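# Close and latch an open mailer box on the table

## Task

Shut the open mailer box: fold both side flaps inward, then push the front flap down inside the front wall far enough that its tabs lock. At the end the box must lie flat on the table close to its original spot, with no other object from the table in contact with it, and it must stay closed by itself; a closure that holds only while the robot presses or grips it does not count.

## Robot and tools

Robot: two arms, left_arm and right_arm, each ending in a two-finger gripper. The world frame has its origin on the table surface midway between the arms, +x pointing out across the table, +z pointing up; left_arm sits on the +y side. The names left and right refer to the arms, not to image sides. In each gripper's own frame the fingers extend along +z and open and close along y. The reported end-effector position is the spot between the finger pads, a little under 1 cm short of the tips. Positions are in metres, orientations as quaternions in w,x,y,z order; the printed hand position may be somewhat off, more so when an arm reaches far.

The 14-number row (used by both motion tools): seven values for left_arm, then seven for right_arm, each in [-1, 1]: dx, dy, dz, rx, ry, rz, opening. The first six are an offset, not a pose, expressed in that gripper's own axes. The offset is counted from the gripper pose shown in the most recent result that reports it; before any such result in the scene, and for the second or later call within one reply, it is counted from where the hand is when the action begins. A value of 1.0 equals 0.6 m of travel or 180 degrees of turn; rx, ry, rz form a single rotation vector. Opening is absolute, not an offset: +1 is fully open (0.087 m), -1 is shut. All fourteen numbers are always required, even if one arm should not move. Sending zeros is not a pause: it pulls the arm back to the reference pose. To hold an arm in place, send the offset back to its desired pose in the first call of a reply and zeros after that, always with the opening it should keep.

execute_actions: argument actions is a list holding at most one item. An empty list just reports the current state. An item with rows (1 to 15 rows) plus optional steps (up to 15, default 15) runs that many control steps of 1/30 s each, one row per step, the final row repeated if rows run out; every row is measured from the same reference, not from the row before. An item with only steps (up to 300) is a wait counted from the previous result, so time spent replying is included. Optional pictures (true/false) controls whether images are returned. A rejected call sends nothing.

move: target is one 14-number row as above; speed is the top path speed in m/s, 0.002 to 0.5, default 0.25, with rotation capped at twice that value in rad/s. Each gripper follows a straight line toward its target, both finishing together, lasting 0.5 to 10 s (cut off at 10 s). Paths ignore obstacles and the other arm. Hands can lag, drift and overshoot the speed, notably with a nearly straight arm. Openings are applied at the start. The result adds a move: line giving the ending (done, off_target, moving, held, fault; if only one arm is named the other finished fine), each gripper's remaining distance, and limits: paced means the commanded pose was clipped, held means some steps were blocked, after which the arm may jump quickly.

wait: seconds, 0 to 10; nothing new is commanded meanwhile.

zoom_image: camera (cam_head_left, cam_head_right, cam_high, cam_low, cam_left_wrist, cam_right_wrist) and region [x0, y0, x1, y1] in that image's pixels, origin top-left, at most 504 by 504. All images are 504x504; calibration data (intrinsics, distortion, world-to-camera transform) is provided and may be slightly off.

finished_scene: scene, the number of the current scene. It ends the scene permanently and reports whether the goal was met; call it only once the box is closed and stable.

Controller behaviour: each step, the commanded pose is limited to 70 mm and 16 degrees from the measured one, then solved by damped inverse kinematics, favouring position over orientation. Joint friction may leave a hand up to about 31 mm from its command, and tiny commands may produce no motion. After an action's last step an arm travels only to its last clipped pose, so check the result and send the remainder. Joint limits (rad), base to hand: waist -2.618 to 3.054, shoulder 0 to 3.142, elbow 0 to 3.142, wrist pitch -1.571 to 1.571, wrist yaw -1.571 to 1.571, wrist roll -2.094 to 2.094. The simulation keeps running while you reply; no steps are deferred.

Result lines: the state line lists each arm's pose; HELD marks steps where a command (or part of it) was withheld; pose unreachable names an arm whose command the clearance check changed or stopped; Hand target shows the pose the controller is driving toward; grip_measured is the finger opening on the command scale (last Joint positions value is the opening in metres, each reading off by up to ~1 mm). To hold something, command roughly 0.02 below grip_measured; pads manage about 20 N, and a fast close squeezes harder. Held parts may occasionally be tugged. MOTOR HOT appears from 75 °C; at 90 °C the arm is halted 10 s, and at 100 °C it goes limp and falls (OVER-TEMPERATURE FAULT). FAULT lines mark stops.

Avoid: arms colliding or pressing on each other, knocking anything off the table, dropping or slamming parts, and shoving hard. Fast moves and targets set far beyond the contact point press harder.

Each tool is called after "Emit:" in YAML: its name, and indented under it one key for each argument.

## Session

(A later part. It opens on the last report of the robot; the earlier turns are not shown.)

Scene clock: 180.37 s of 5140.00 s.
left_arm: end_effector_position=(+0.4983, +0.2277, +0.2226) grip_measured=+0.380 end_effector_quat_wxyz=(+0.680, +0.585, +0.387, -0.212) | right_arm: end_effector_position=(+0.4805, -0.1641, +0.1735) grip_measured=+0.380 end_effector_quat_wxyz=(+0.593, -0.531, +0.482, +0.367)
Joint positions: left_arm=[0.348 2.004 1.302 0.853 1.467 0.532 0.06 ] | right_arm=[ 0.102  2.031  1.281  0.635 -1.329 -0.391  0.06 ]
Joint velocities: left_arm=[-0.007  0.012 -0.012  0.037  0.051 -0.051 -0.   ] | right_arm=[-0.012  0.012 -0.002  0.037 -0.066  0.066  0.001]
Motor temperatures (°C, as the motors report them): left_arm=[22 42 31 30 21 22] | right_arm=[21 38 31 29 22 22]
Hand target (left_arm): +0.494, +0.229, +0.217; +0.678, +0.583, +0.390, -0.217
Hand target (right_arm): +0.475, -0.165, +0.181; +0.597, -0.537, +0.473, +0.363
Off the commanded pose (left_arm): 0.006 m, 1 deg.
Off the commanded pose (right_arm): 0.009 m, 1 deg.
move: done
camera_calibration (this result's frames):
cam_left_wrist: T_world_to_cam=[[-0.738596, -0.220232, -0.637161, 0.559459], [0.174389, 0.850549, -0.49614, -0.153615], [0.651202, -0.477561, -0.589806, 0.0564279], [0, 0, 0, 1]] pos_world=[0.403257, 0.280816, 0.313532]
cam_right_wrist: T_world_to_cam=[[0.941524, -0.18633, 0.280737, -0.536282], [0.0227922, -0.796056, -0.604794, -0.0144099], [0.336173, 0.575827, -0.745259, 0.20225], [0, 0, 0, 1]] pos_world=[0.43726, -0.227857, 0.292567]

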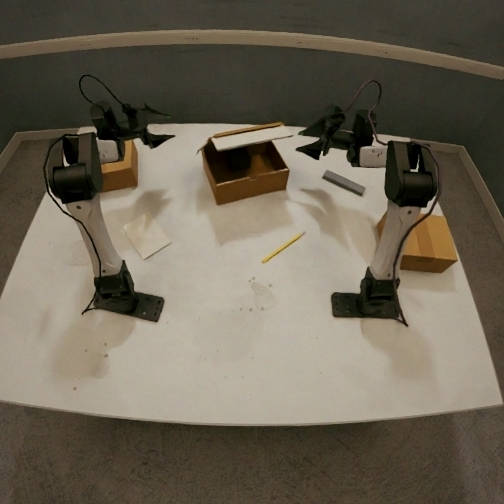

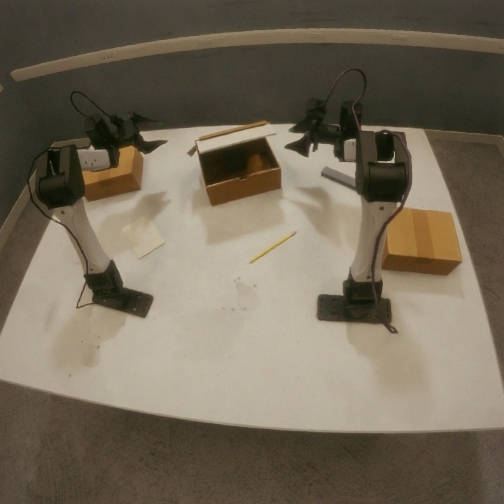

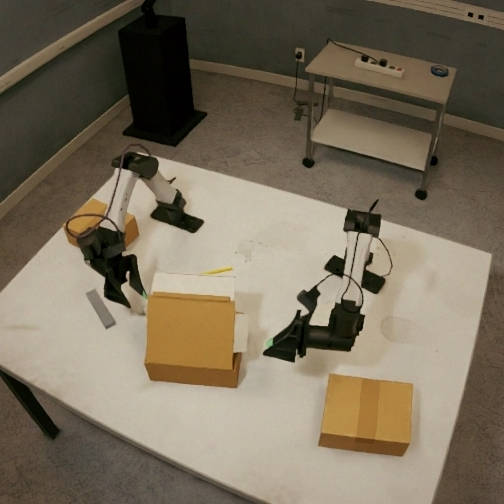

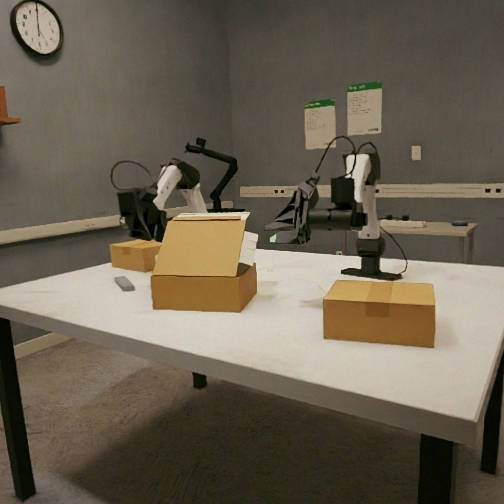

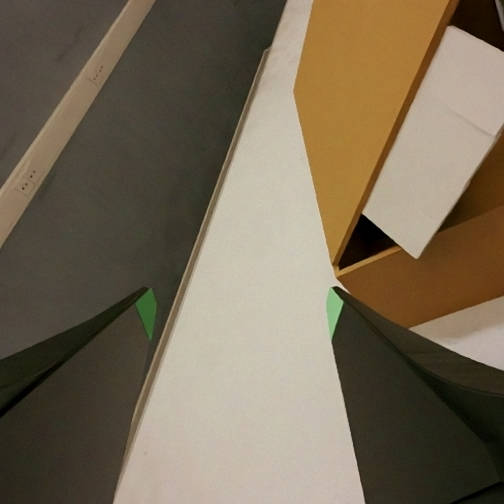

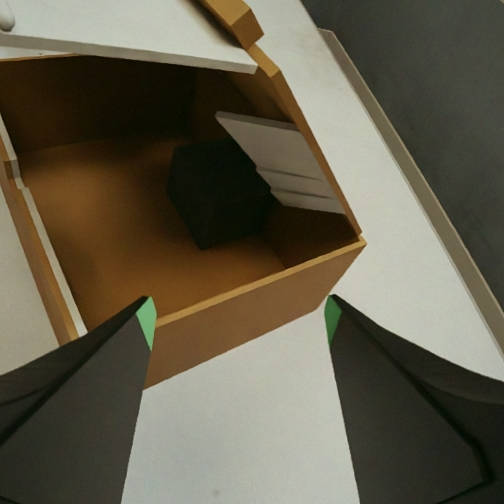

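Emit:
move:
  target: [0,0,0,0,0,0,0.38, 0.035,-0.094,0.01,0,0,-0.155,0.6]
  speed: 0.1

Scene clock: 187.23 s of 5140.00 s.
left_arm: end_effector_position=(+0.4980, +0.2275, +0.2233) grip_measured=+0.380 end_effector_quat_wxyz=(+0.680, +0.585, +0.386, -0.212) | right_arm: end_effector_position=(+0.5353, -0.1645, +0.1679) grip_measured=+0.600 end_effector_quat_wxyz=(+0.663, -0.629, +0.343, +0.219)
Joint positions: left_arm=[0.348 2.004 1.302 0.861 1.468 0.526 0.06 ] | right_arm=[ 0.102  2.187  1.461  0.617 -1.332 -0.86   0.07 ]
Joint velocities: left_arm=[-0.012 -0.012 -0.012 -0.095 -0.007  0.081 -0.   ] | right_arm=[-0.002 -0.002 -0.017 -0.022  0.037 -0.007 -0.001]
Motor temperatures (°C, as the motors report them): left_arm=[22 42 31 30 21 22] | right_arm=[21 38 31 29 22 22]
Hand target (left_arm): +0.498, +0.228, +0.223; +0.680, +0.585, +0.387, -0.212
Hand target (right_arm): +0.541, -0.170, +0.169; +0.664, -0.630, +0.340, +0.214
Off the commanded pose (left_arm): 0.001 m, 0 deg.
Off the commanded pose (right_arm): 0.007 m, 1 deg.
After step 90, 1.03 s passed at rest.
move: done
camera_calibration (this result's frames):
cam_left_wrist: T_world_to_cam=[[-0.737452, -0.219004, -0.638907, 0.55924], [0.17691, 0.850305, -0.495665, -0.154389], [0.651818, -0.478558, -0.588315, 0.0565748], [0, 0, 0, 1]] pos_world=[0.402849, 0.280828, 0.314061]
cam_right_wrist: T_world_to_cam=[[0.713295, -0.13236, 0.688252, -0.523693], [0.288717, -0.83932, -0.460634, -0.193036], [0.638634, 0.527278, -0.560468, -0.0209341], [0, 0, 0, 1]] pos_world=[0.44265, -0.220297, 0.259781]

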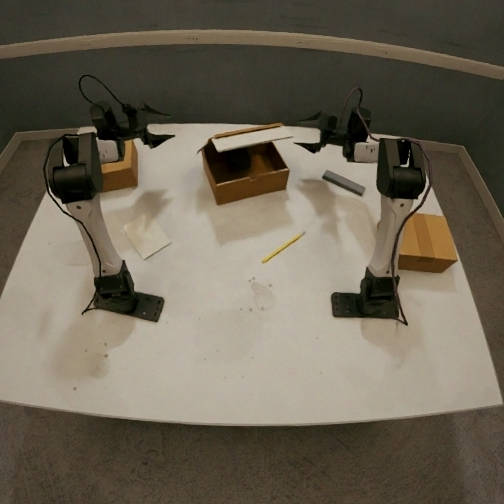

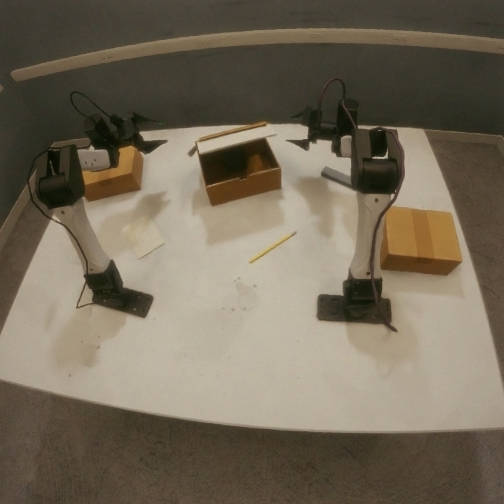

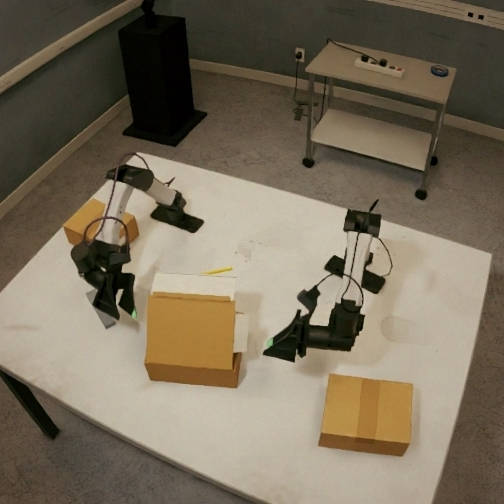

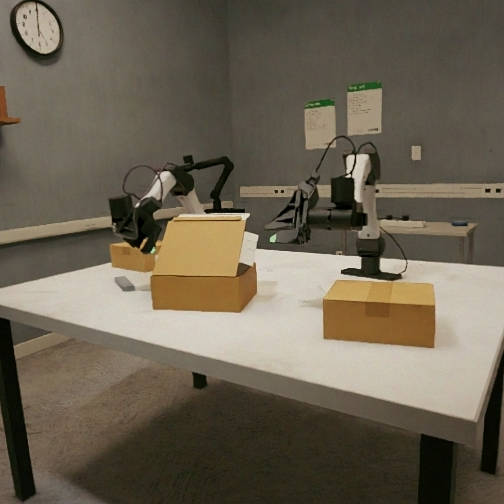

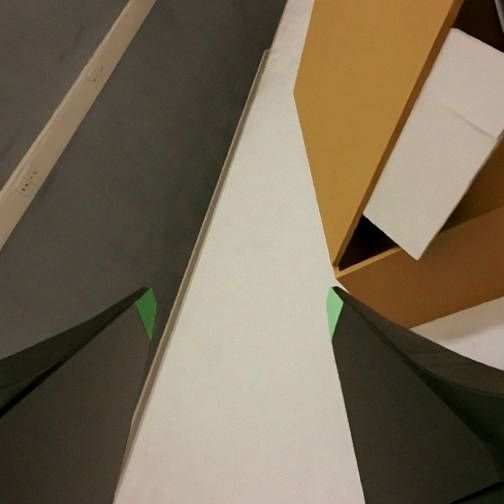

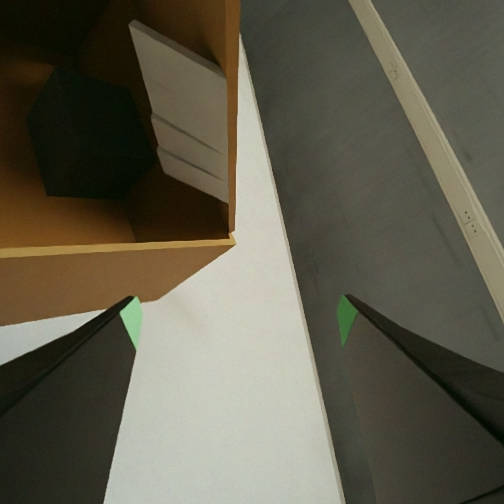

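Emit:
move:
  target: [0,0,0,0,0,0,0.38, -0.09,0.02,0.05,0,0,0,0.6]
  speed: 0.08

Emit:
move:
  target: [0,0,0,0,0,0,0.38, 0,0.01,0.09,0,0,0,0.6]
  speed: 0.05

Scene clock: 191.10 s of 5140.00 s.
left_arm: end_effector_position=(+0.4980, +0.2275, +0.2233) grip_measured=+0.380 end_effector_quat_wxyz=(+0.680, +0.585, +0.386, -0.212) | right_arm: end_effector_position=(+0.5006, -0.1267, +0.1928) grip_measured=+0.600 end_effector_quat_wxyz=(+0.661, -0.631, +0.341, +0.220)
Joint positions: left_arm=[0.348 2.004 1.302 0.861 1.468 0.526 0.06 ] | right_arm=[ 0.192  2.045  1.34   0.612 -1.249 -0.843  0.07 ]
Joint velocities: left_arm=[ 0.002 -0.007 -0.017 -0.022 -0.066  0.007  0.001] | right_arm=[ 0.002 -0.007  0.002 -0.051  0.022  0.037  0.   ]
Motor temperatures (°C, as the motors report them): left_arm=[22 42 31 30 21 22] | right_arm=[21 38 31 29 22 22]
Hand target (left_arm): +0.498, +0.228, +0.223; +0.680, +0.585, +0.386, -0.212
Hand target (right_arm): +0.496, -0.126, +0.198; +0.662, -0.630, +0.343, +0.219
Off the commanded pose (left_arm): 0.000 m, 0 deg.
Off the commanded pose (right_arm): 0.007 m, 0 deg.
move: done
camera_calibration (this result's frames):
cam_left_wrist: T_world_to_cam=[[-0.737452, -0.219004, -0.638907, 0.55924], [0.17691, 0.850305, -0.495665, -0.154389], [0.651818, -0.478558, -0.588315, 0.0565748], [0, 0, 0, 1]] pos_world=[0.402849, 0.280828, 0.314061]
cam_right_wrist: T_world_to_cam=[[0.713777, -0.124758, 0.689172, -0.5106], [0.295049, -0.838866, -0.457439, -0.143543], [0.635192, 0.529849, -0.561953, -0.00243118], [0, 0, 0, 1]] pos_world=[0.408351, -0.182827, 0.284863]

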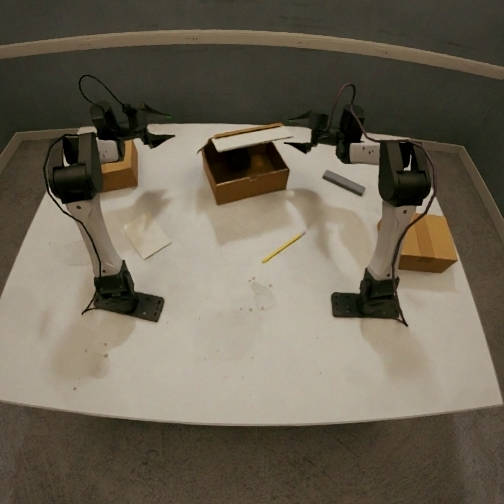

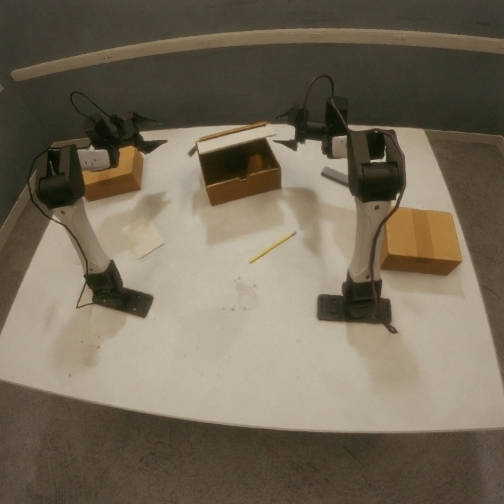

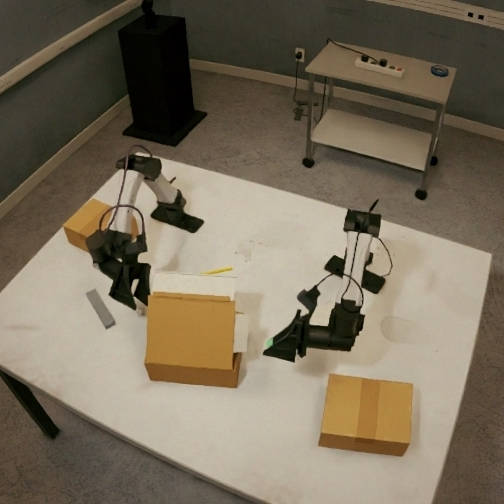

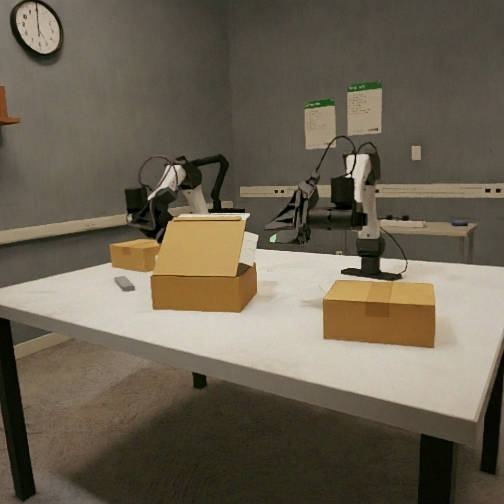

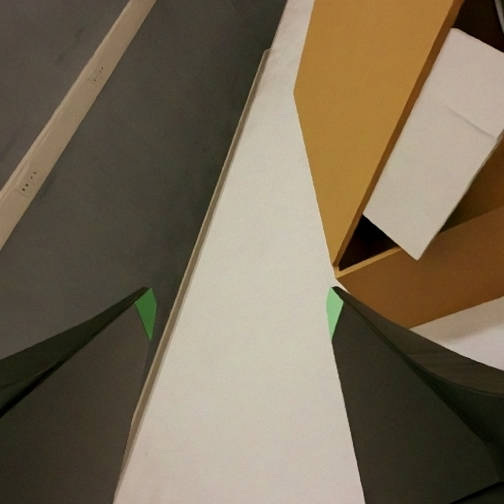

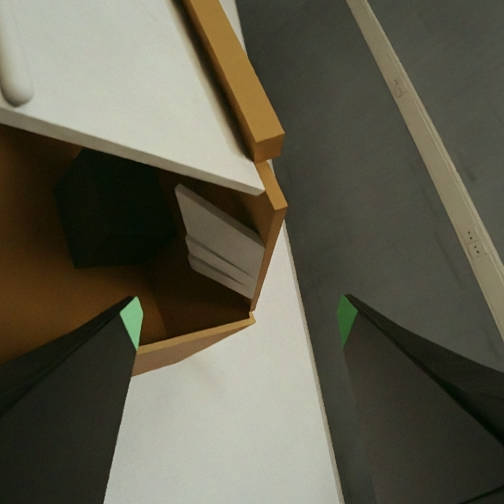

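Scene clock: 192.53 s of 5140.00 s.
left_arm: end_effector_position=(+0.4980, +0.2275, +0.2233) grip_measured=+0.380 end_effector_quat_wxyz=(+0.680, +0.585, +0.386, -0.212) | right_arm: end_effector_position=(+0.5004, -0.0768, +0.1820) grip_measured=+0.600 end_effector_quat_wxyz=(+0.655, -0.633, +0.346, +0.226)
Joint positions: left_arm=[0.348 2.004 1.302 0.861 1.468 0.526 0.06 ] | right_arm=[ 0.302  2.097  1.385  0.612 -1.144 -0.83   0.07 ]
Joint velocities: left_arm=[ 0.017 -0.022  0.012 -0.095 -0.022 -0.051 -0.001] | right_arm=[-0.032  0.002  0.002 -0.066  0.051  0.037 -0.   ]
Motor temperatures (°C, as the motors report them): left_arm=[22 42 31 30 21 22] | right_arm=[21 38 31 29 22 22]
Hand target (left_arm): +0.498, +0.228, +0.223; +0.680, +0.585, +0.386, -0.212
Hand target (right_arm): +0.506, -0.073, +0.187; +0.660, -0.632, +0.341, +0.220
Off the commanded pose (left_arm): 0.000 m, 0 deg.
Off the commanded pose (right_arm): 0.008 m, 1 deg.
move: done
camera_calibration (this result's frames):
cam_left_wrist: T_world_to_cam=[[-0.737452, -0.219004, -0.638907, 0.55924], [0.17691, 0.850305, -0.495665, -0.154389], [0.651818, -0.478558, -0.588315, 0.0565748], [0, 0, 0, 1]] pos_world=[0.402849, 0.280828, 0.314061]
cam_right_wrist: T_world_to_cam=[[0.725766, -0.115362, 0.678201, -0.500072], [0.291288, -0.841573, -0.454869, -0.105337], [0.62323, 0.52768, -0.577181, -0.026224], [0, 0, 0, 1]] pos_world=[0.409962, -0.1325, 0.276099]

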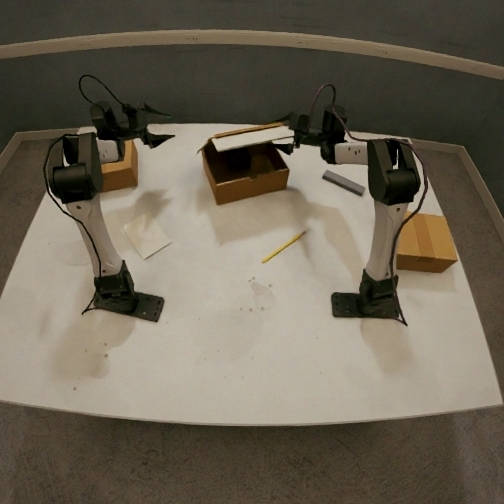

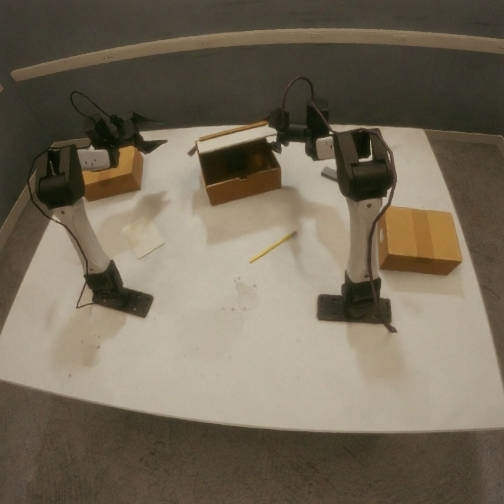

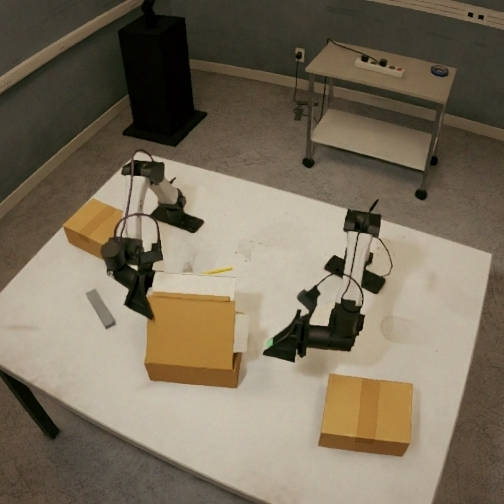

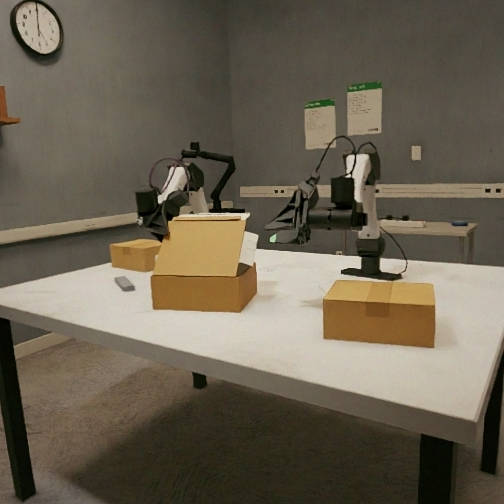

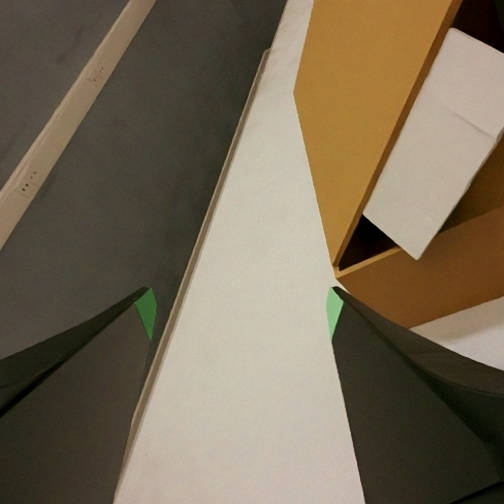

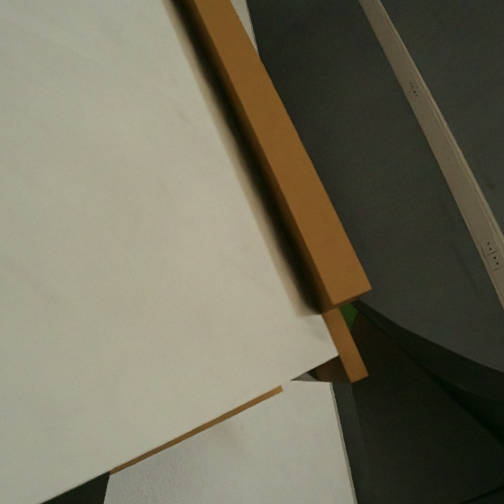

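Close while shifting up (-Y) 4 cm to lift lid a bit.

Emit:
move:
  target: [0,0,0,0,0,0,0.38, -0.01,-0.075,0.02,0,0,0,-1]
  speed: 0.06

Scene clock: 195.60 s of 5140.00 s.
left_arm: end_effector_position=(+0.4980, +0.2275, +0.2233) grip_measured=+0.380 end_effector_quat_wxyz=(+0.680, +0.585, +0.386, -0.212) | right_arm: end_effector_position=(+0.5200, -0.0699, +0.2012) grip_measured=-0.770 end_effector_quat_wxyz=(+0.638, -0.635, +0.356, +0.251)
Joint positions: left_arm=[0.348 2.004 1.302 0.861 1.468 0.526 0.06 ] | right_arm=[ 0.299  2.154  1.597  0.401 -1.175 -0.829  0.01 ]
Joint velocities: left_arm=[-0.007 -0.037  0.017  0.037  0.037 -0.051  0.001] | right_arm=[-0.002 -0.007 -0.002 -0.037 -0.007  0.007  0.   ]
Motor temperatures (°C, as the motors report them): left_arm=[22 42 31 30 21 22] | right_arm=[21 38 31 29 22 22]
Hand target (left_arm): +0.498, +0.228, +0.223; +0.680, +0.585, +0.386, -0.212
Hand target (right_arm): +0.531, -0.069, +0.216; +0.655, -0.633, +0.346, +0.226
Off the commanded pose (left_arm): 0.000 m, 0 deg.
Off the commanded pose (right_arm): 0.019 m, 4 deg.
move: off_target (right_arm)
camera_calibration (this result's frames):
cam_left_wrist: T_world_to_cam=[[-0.737452, -0.219004, -0.638907, 0.55924], [0.17691, 0.850305, -0.495665, -0.154389], [0.651818, -0.478558, -0.588315, 0.0565748], [0, 0, 0, 1]] pos_world=[0.402849, 0.280828, 0.314061]
cam_right_wrist: T_world_to_cam=[[0.765679, -0.0875668, 0.637234, -0.537027], [0.288934, -0.838292, -0.462368, -0.0935815], [0.574676, 0.538144, -0.616561, 0.00285838], [0, 0, 0, 1]] pos_world=[0.436587, -0.127013, 0.300705]

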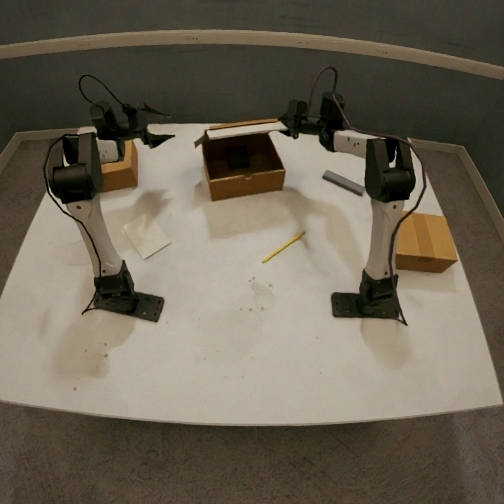

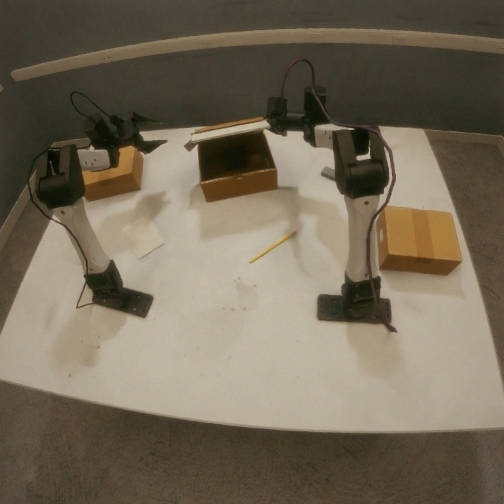

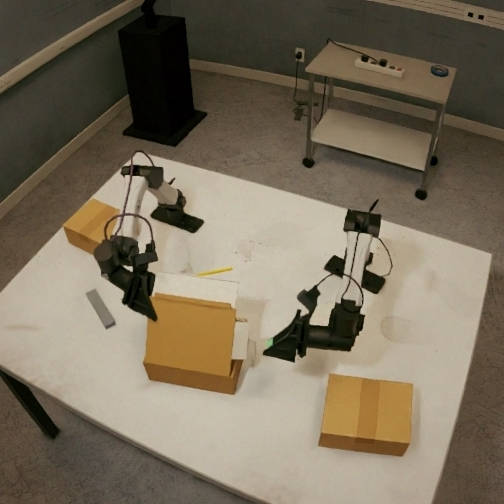

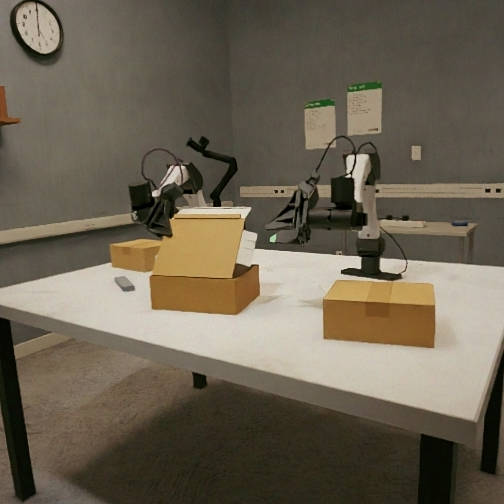

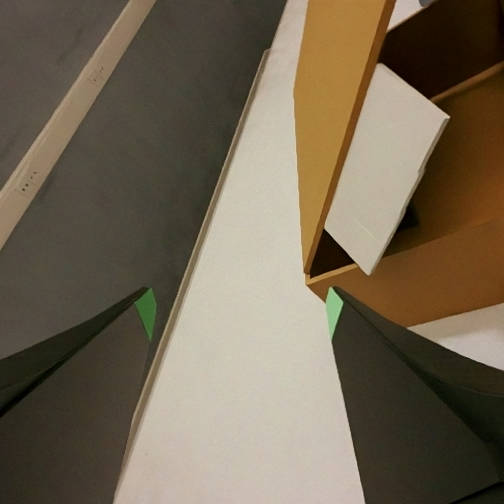

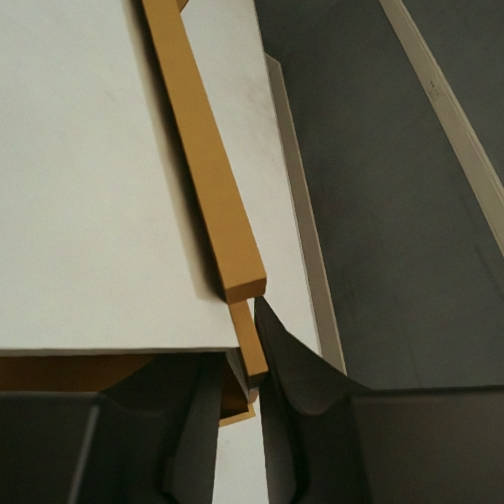

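Emit:
move:
  target: [0,-0.08,0.09,0,0,0,0.38, 0,0,0,0,0,0,-1]
  speed: 0.07

Scene clock: 198.47 s of 5140.00 s.
left_arm: end_effector_position=(+0.4806, +0.1667, +0.1983) grip_measured=+0.380 end_effector_quat_wxyz=(+0.680, +0.584, +0.386, -0.216) | right_arm: end_effector_position=(+0.5191, -0.0698, +0.2003) grip_measured=-0.775 end_effector_quat_wxyz=(+0.636, -0.635, +0.357, +0.253)
Joint positions: left_arm=[0.208 1.962 1.151 0.895 1.335 0.598 0.06 ] | right_arm=[ 0.299  2.154  1.597  0.393 -1.179 -0.831  0.01 ]
Joint velocities: left_arm=[ 0.012  0.012 -0.002 -0.007 -0.007  0.022 -0.001] | right_arm=[ 0.012  0.007 -0.012 -0.022 -0.037 -0.037 -0.001]
Motor temperatures (°C, as the motors report them): left_arm=[22 43 31 30 21 22] | right_arm=[21 38 31 29 22 22]
Hand target (left_arm): +0.478, +0.164, +0.196; +0.682, +0.584, +0.385, -0.213
Hand target (right_arm): +0.520, -0.070, +0.201; +0.638, -0.635, +0.356, +0.251
Off the commanded pose (left_arm): 0.006 m, 0 deg.
Off the commanded pose (right_arm): 0.001 m, 0 deg.
move: done
camera_calibration (this result's frames):
cam_left_wrist: T_world_to_cam=[[-0.741674, -0.218412, -0.634205, 0.518132], [0.178653, 0.847026, -0.50063, -0.111273], [0.646532, -0.484607, -0.589197, 0.0277887], [0, 0, 0, 1]] pos_world=[0.386198, 0.220884, 0.289269]
cam_right_wrist: T_world_to_cam=[[0.769133, -0.0836997, 0.633584, -0.536544], [0.289916, -0.837814, -0.462619, -0.0940547], [0.569547, 0.539502, -0.620124, 0.00624252], [0, 0, 0, 1]] pos_world=[0.436386, -0.127077, 0.300306]

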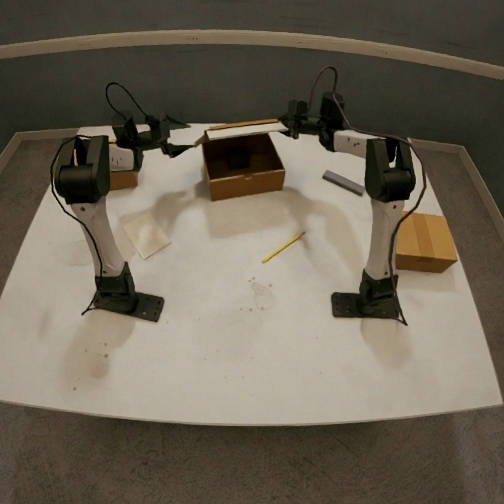

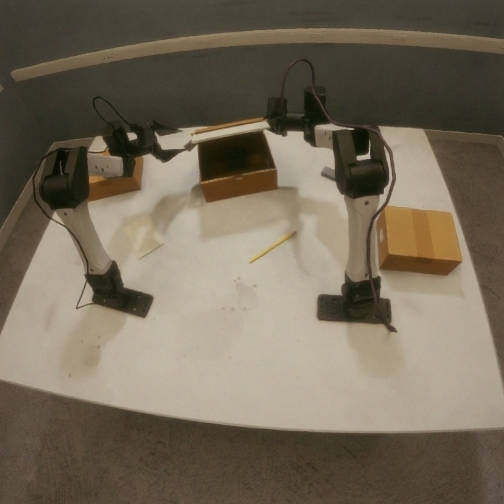

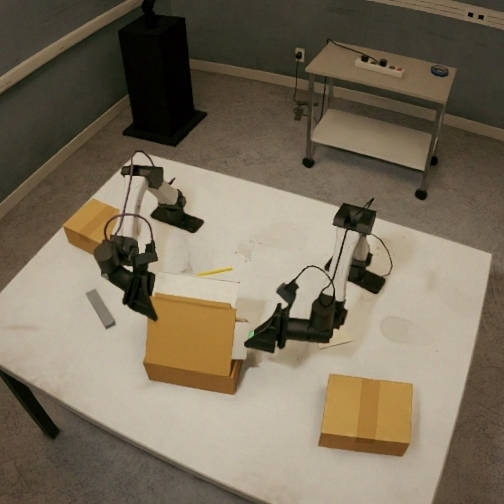

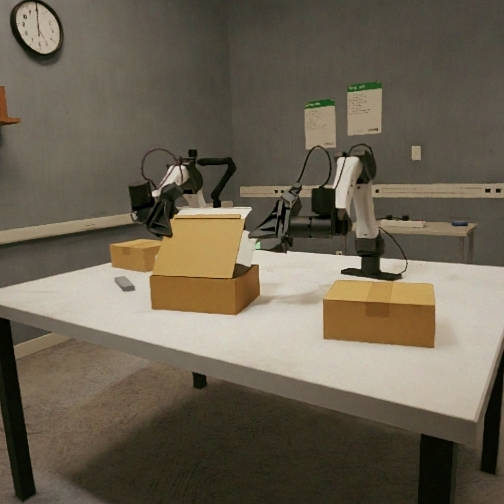

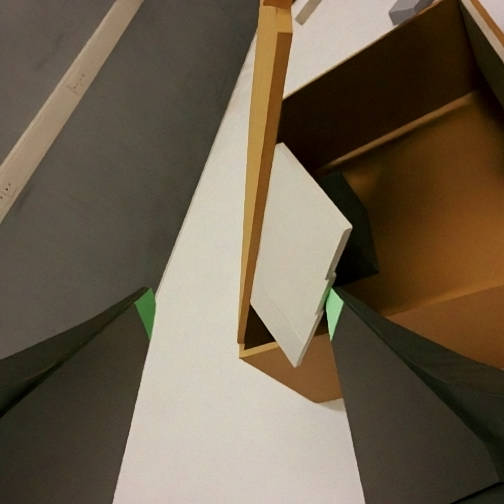

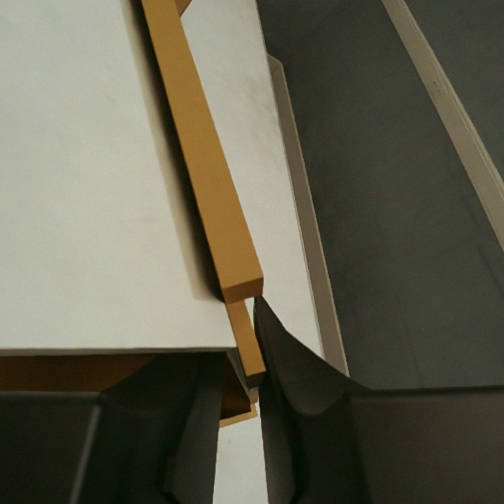

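Emit:
move:
  target: [-0.02,-0.11,0.025,0,0,0,0.38, 0,0,0,0,0,0,-1]
  speed: 0.05

Emit:
move:
  target: [0,0,0.1,0,0,0,0.38, 0,0,0,0,0,0,-1]
  speed: 0.05

Scene clock: 202.53 s of 5140.00 s.
left_arm: end_effector_position=(+0.4373, +0.1416, +0.1723) grip_measured=+0.380 end_effector_quat_wxyz=(+0.685, +0.580, +0.390, -0.207) | right_arm: end_effector_position=(+0.5183, -0.0697, +0.1997) grip_measured=-0.778 end_effector_quat_wxyz=(+0.635, -0.636, +0.356, +0.254)
Joint positions: left_arm=[0.139 1.877 0.895 1.057 1.243 0.613 0.06 ] | right_arm=[ 0.299  2.154  1.597  0.388 -1.183 -0.835  0.01 ]
Joint velocities: left_arm=[-0.007  0.017 -0.022  0.051  0.022  0.051  0.   ] | right_arm=[ 0.017  0.022  0.002 -0.051 -0.022 -0.007 -0.001]
Motor temperatures (°C, as the motors report them): left_arm=[22 43 31 30 21 22] | right_arm=[21 39 31 29 22 22]
Hand target (left_arm): +0.428, +0.135, +0.168; +0.681, +0.584, +0.386, -0.217
Hand target (right_arm): +0.519, -0.070, +0.200; +0.636, -0.635, +0.357, +0.253
Off the commanded pose (left_arm): 0.012 m, 1 deg.
Off the commanded pose (right_arm): 0.001 m, 0 deg.
move: off_target (left_arm)
camera_calibration (this result's frames):
cam_left_wrist: T_world_to_cam=[[-0.73278, -0.236931, -0.637885, 0.463333], [0.162484, 0.849382, -0.502145, -0.0882995], [0.660782, -0.471608, -0.583912, 0.0193366], [0, 0, 0, 1]] pos_world=[0.341091, 0.193897, 0.262504]
cam_right_wrist: T_world_to_cam=[[0.769972, -0.0798506, 0.633061, -0.535623], [0.292915, -0.837189, -0.461861, -0.0956634], [0.566872, 0.541053, -0.621223, 0.00795327], [0, 0, 0, 1]] pos_world=[0.435927, -0.127161, 0.29984]

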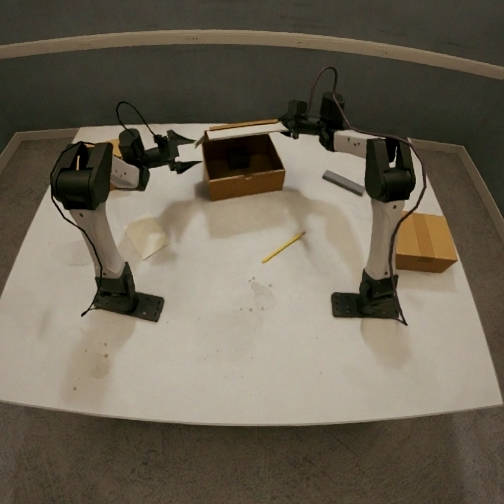

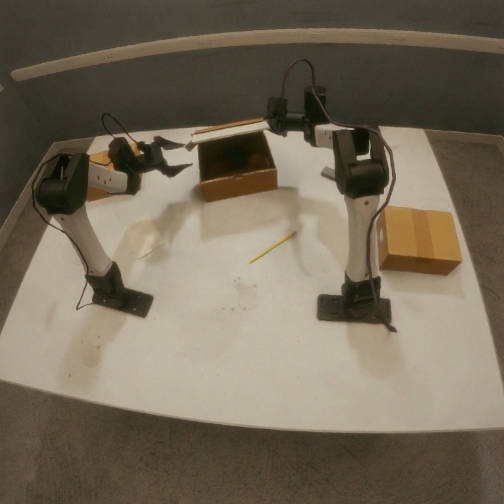

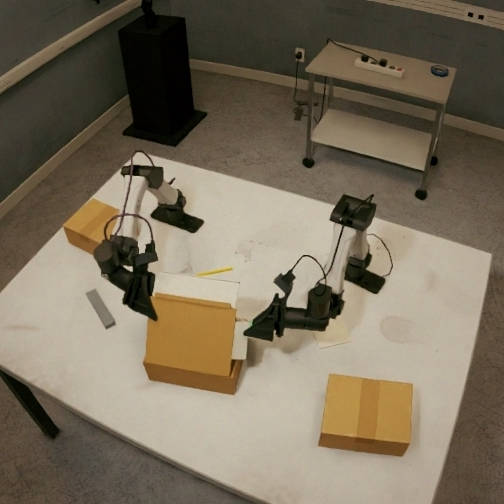

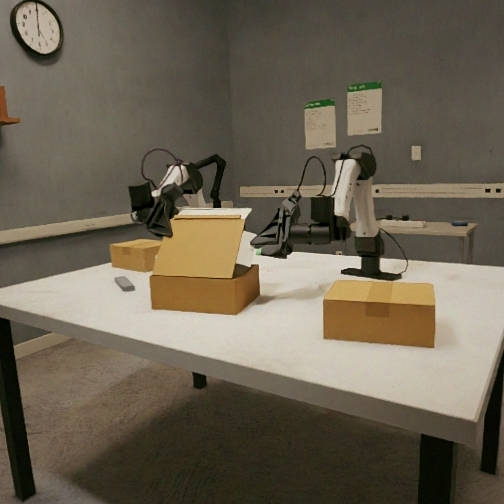

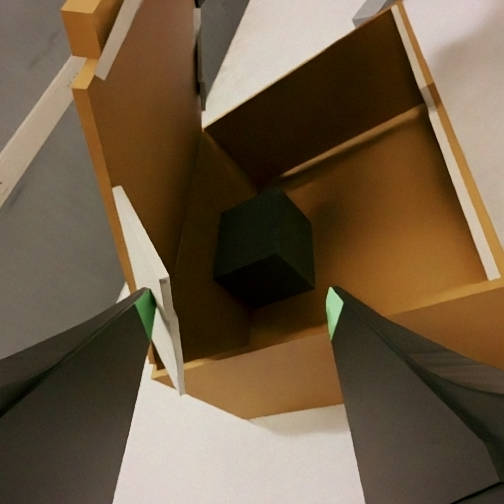

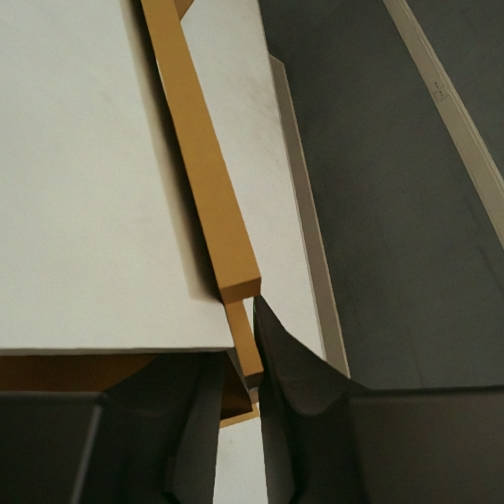

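Scene clock: 204.07 s of 5140.00 s.
left_arm: end_effector_position=(+0.4675, +0.1129, +0.1883) grip_measured=+0.380 end_effector_quat_wxyz=(+0.708, +0.559, +0.399, -0.164) | right_arm: end_effector_position=(+0.5230, -0.0773, +0.1994) grip_measured=-0.807 end_effector_quat_wxyz=(+0.638, -0.634, +0.360, +0.247)
Joint positions: left_arm=[0.043 1.912 0.98  1.047 1.052 0.626 0.06 ] | right_arm=[ 0.285  2.154  1.597  0.386 -1.18  -0.842  0.008]
Joint velocities: left_arm=[ 0.012  0.002  0.007 -0.095 -0.022 -0.066  0.   ] | right_arm=[-0.007  0.012 -0.012  0.007 -0.081 -0.051  0.   ]
Motor temperatures (°C, as the motors report them): left_arm=[22 42 31 30 21 22] | right_arm=[21 39 31 29 22 22]
Hand target (left_arm): +0.454, +0.086, +0.175; +0.687, +0.577, +0.390, -0.208
Hand target (right_arm): +0.518, -0.070, +0.200; +0.635, -0.636, +0.356, +0.255
Off the commanded pose (left_arm): 0.035 m, 6 deg.
Off the commanded pose (right_arm): 0.009 m, 1 deg.
move: off_target (left_arm)
camera_calibration (this result's frames):
cam_left_wrist: T_world_to_cam=[[-0.674333, -0.315022, -0.66786, 0.47604], [0.106007, 0.853768, -0.509747, -0.0334738], [0.730779, -0.414537, -0.54233, -0.0517678], [0, 0, 0, 1]] pos_world=[0.362389, 0.157082, 0.272789]
cam_right_wrist: T_world_to_cam=[[0.766003, -0.0917924, 0.63625, -0.539161], [0.280351, -0.842967, -0.459141, -0.0980068], [0.578483, 0.530077, -0.619981, 0.00207847], [0, 0, 0, 1]] pos_world=[0.439273, -0.133209, 0.299331]

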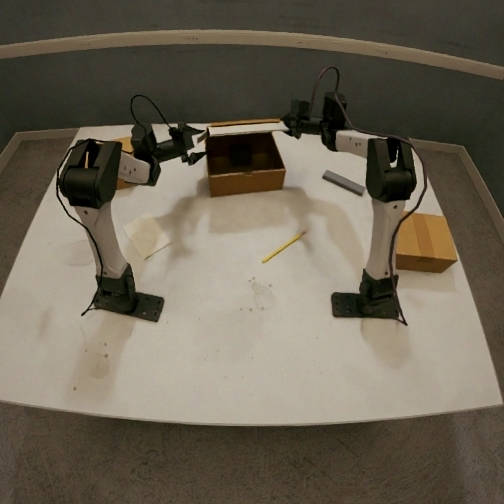

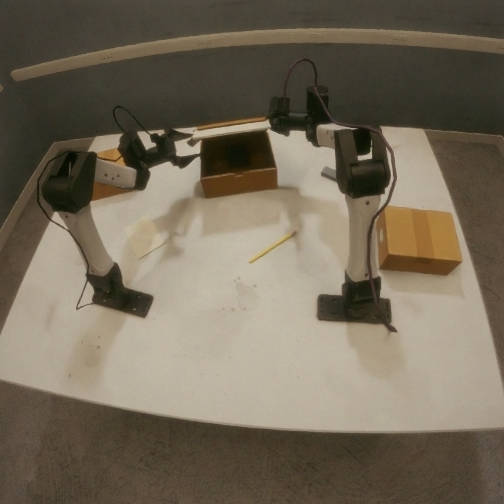

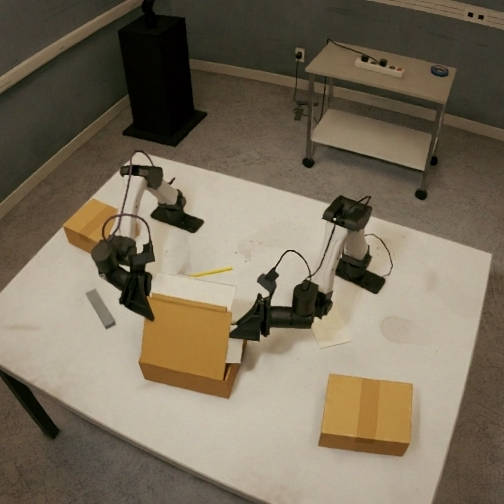

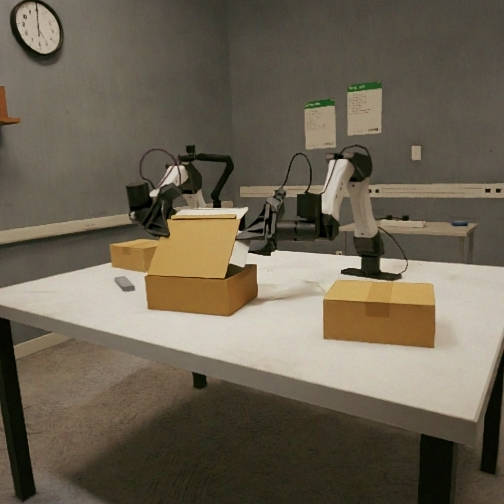

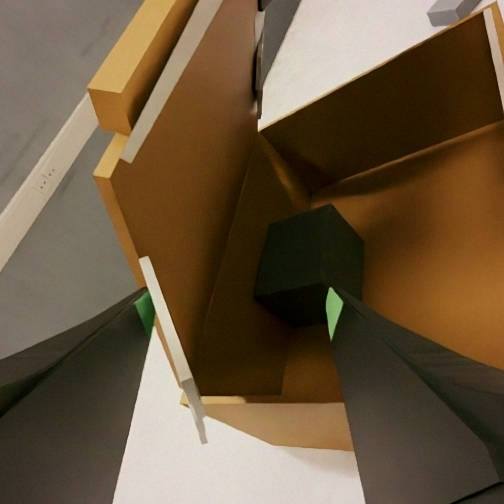

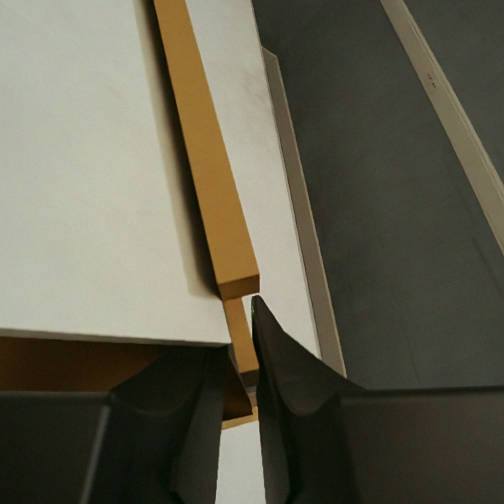

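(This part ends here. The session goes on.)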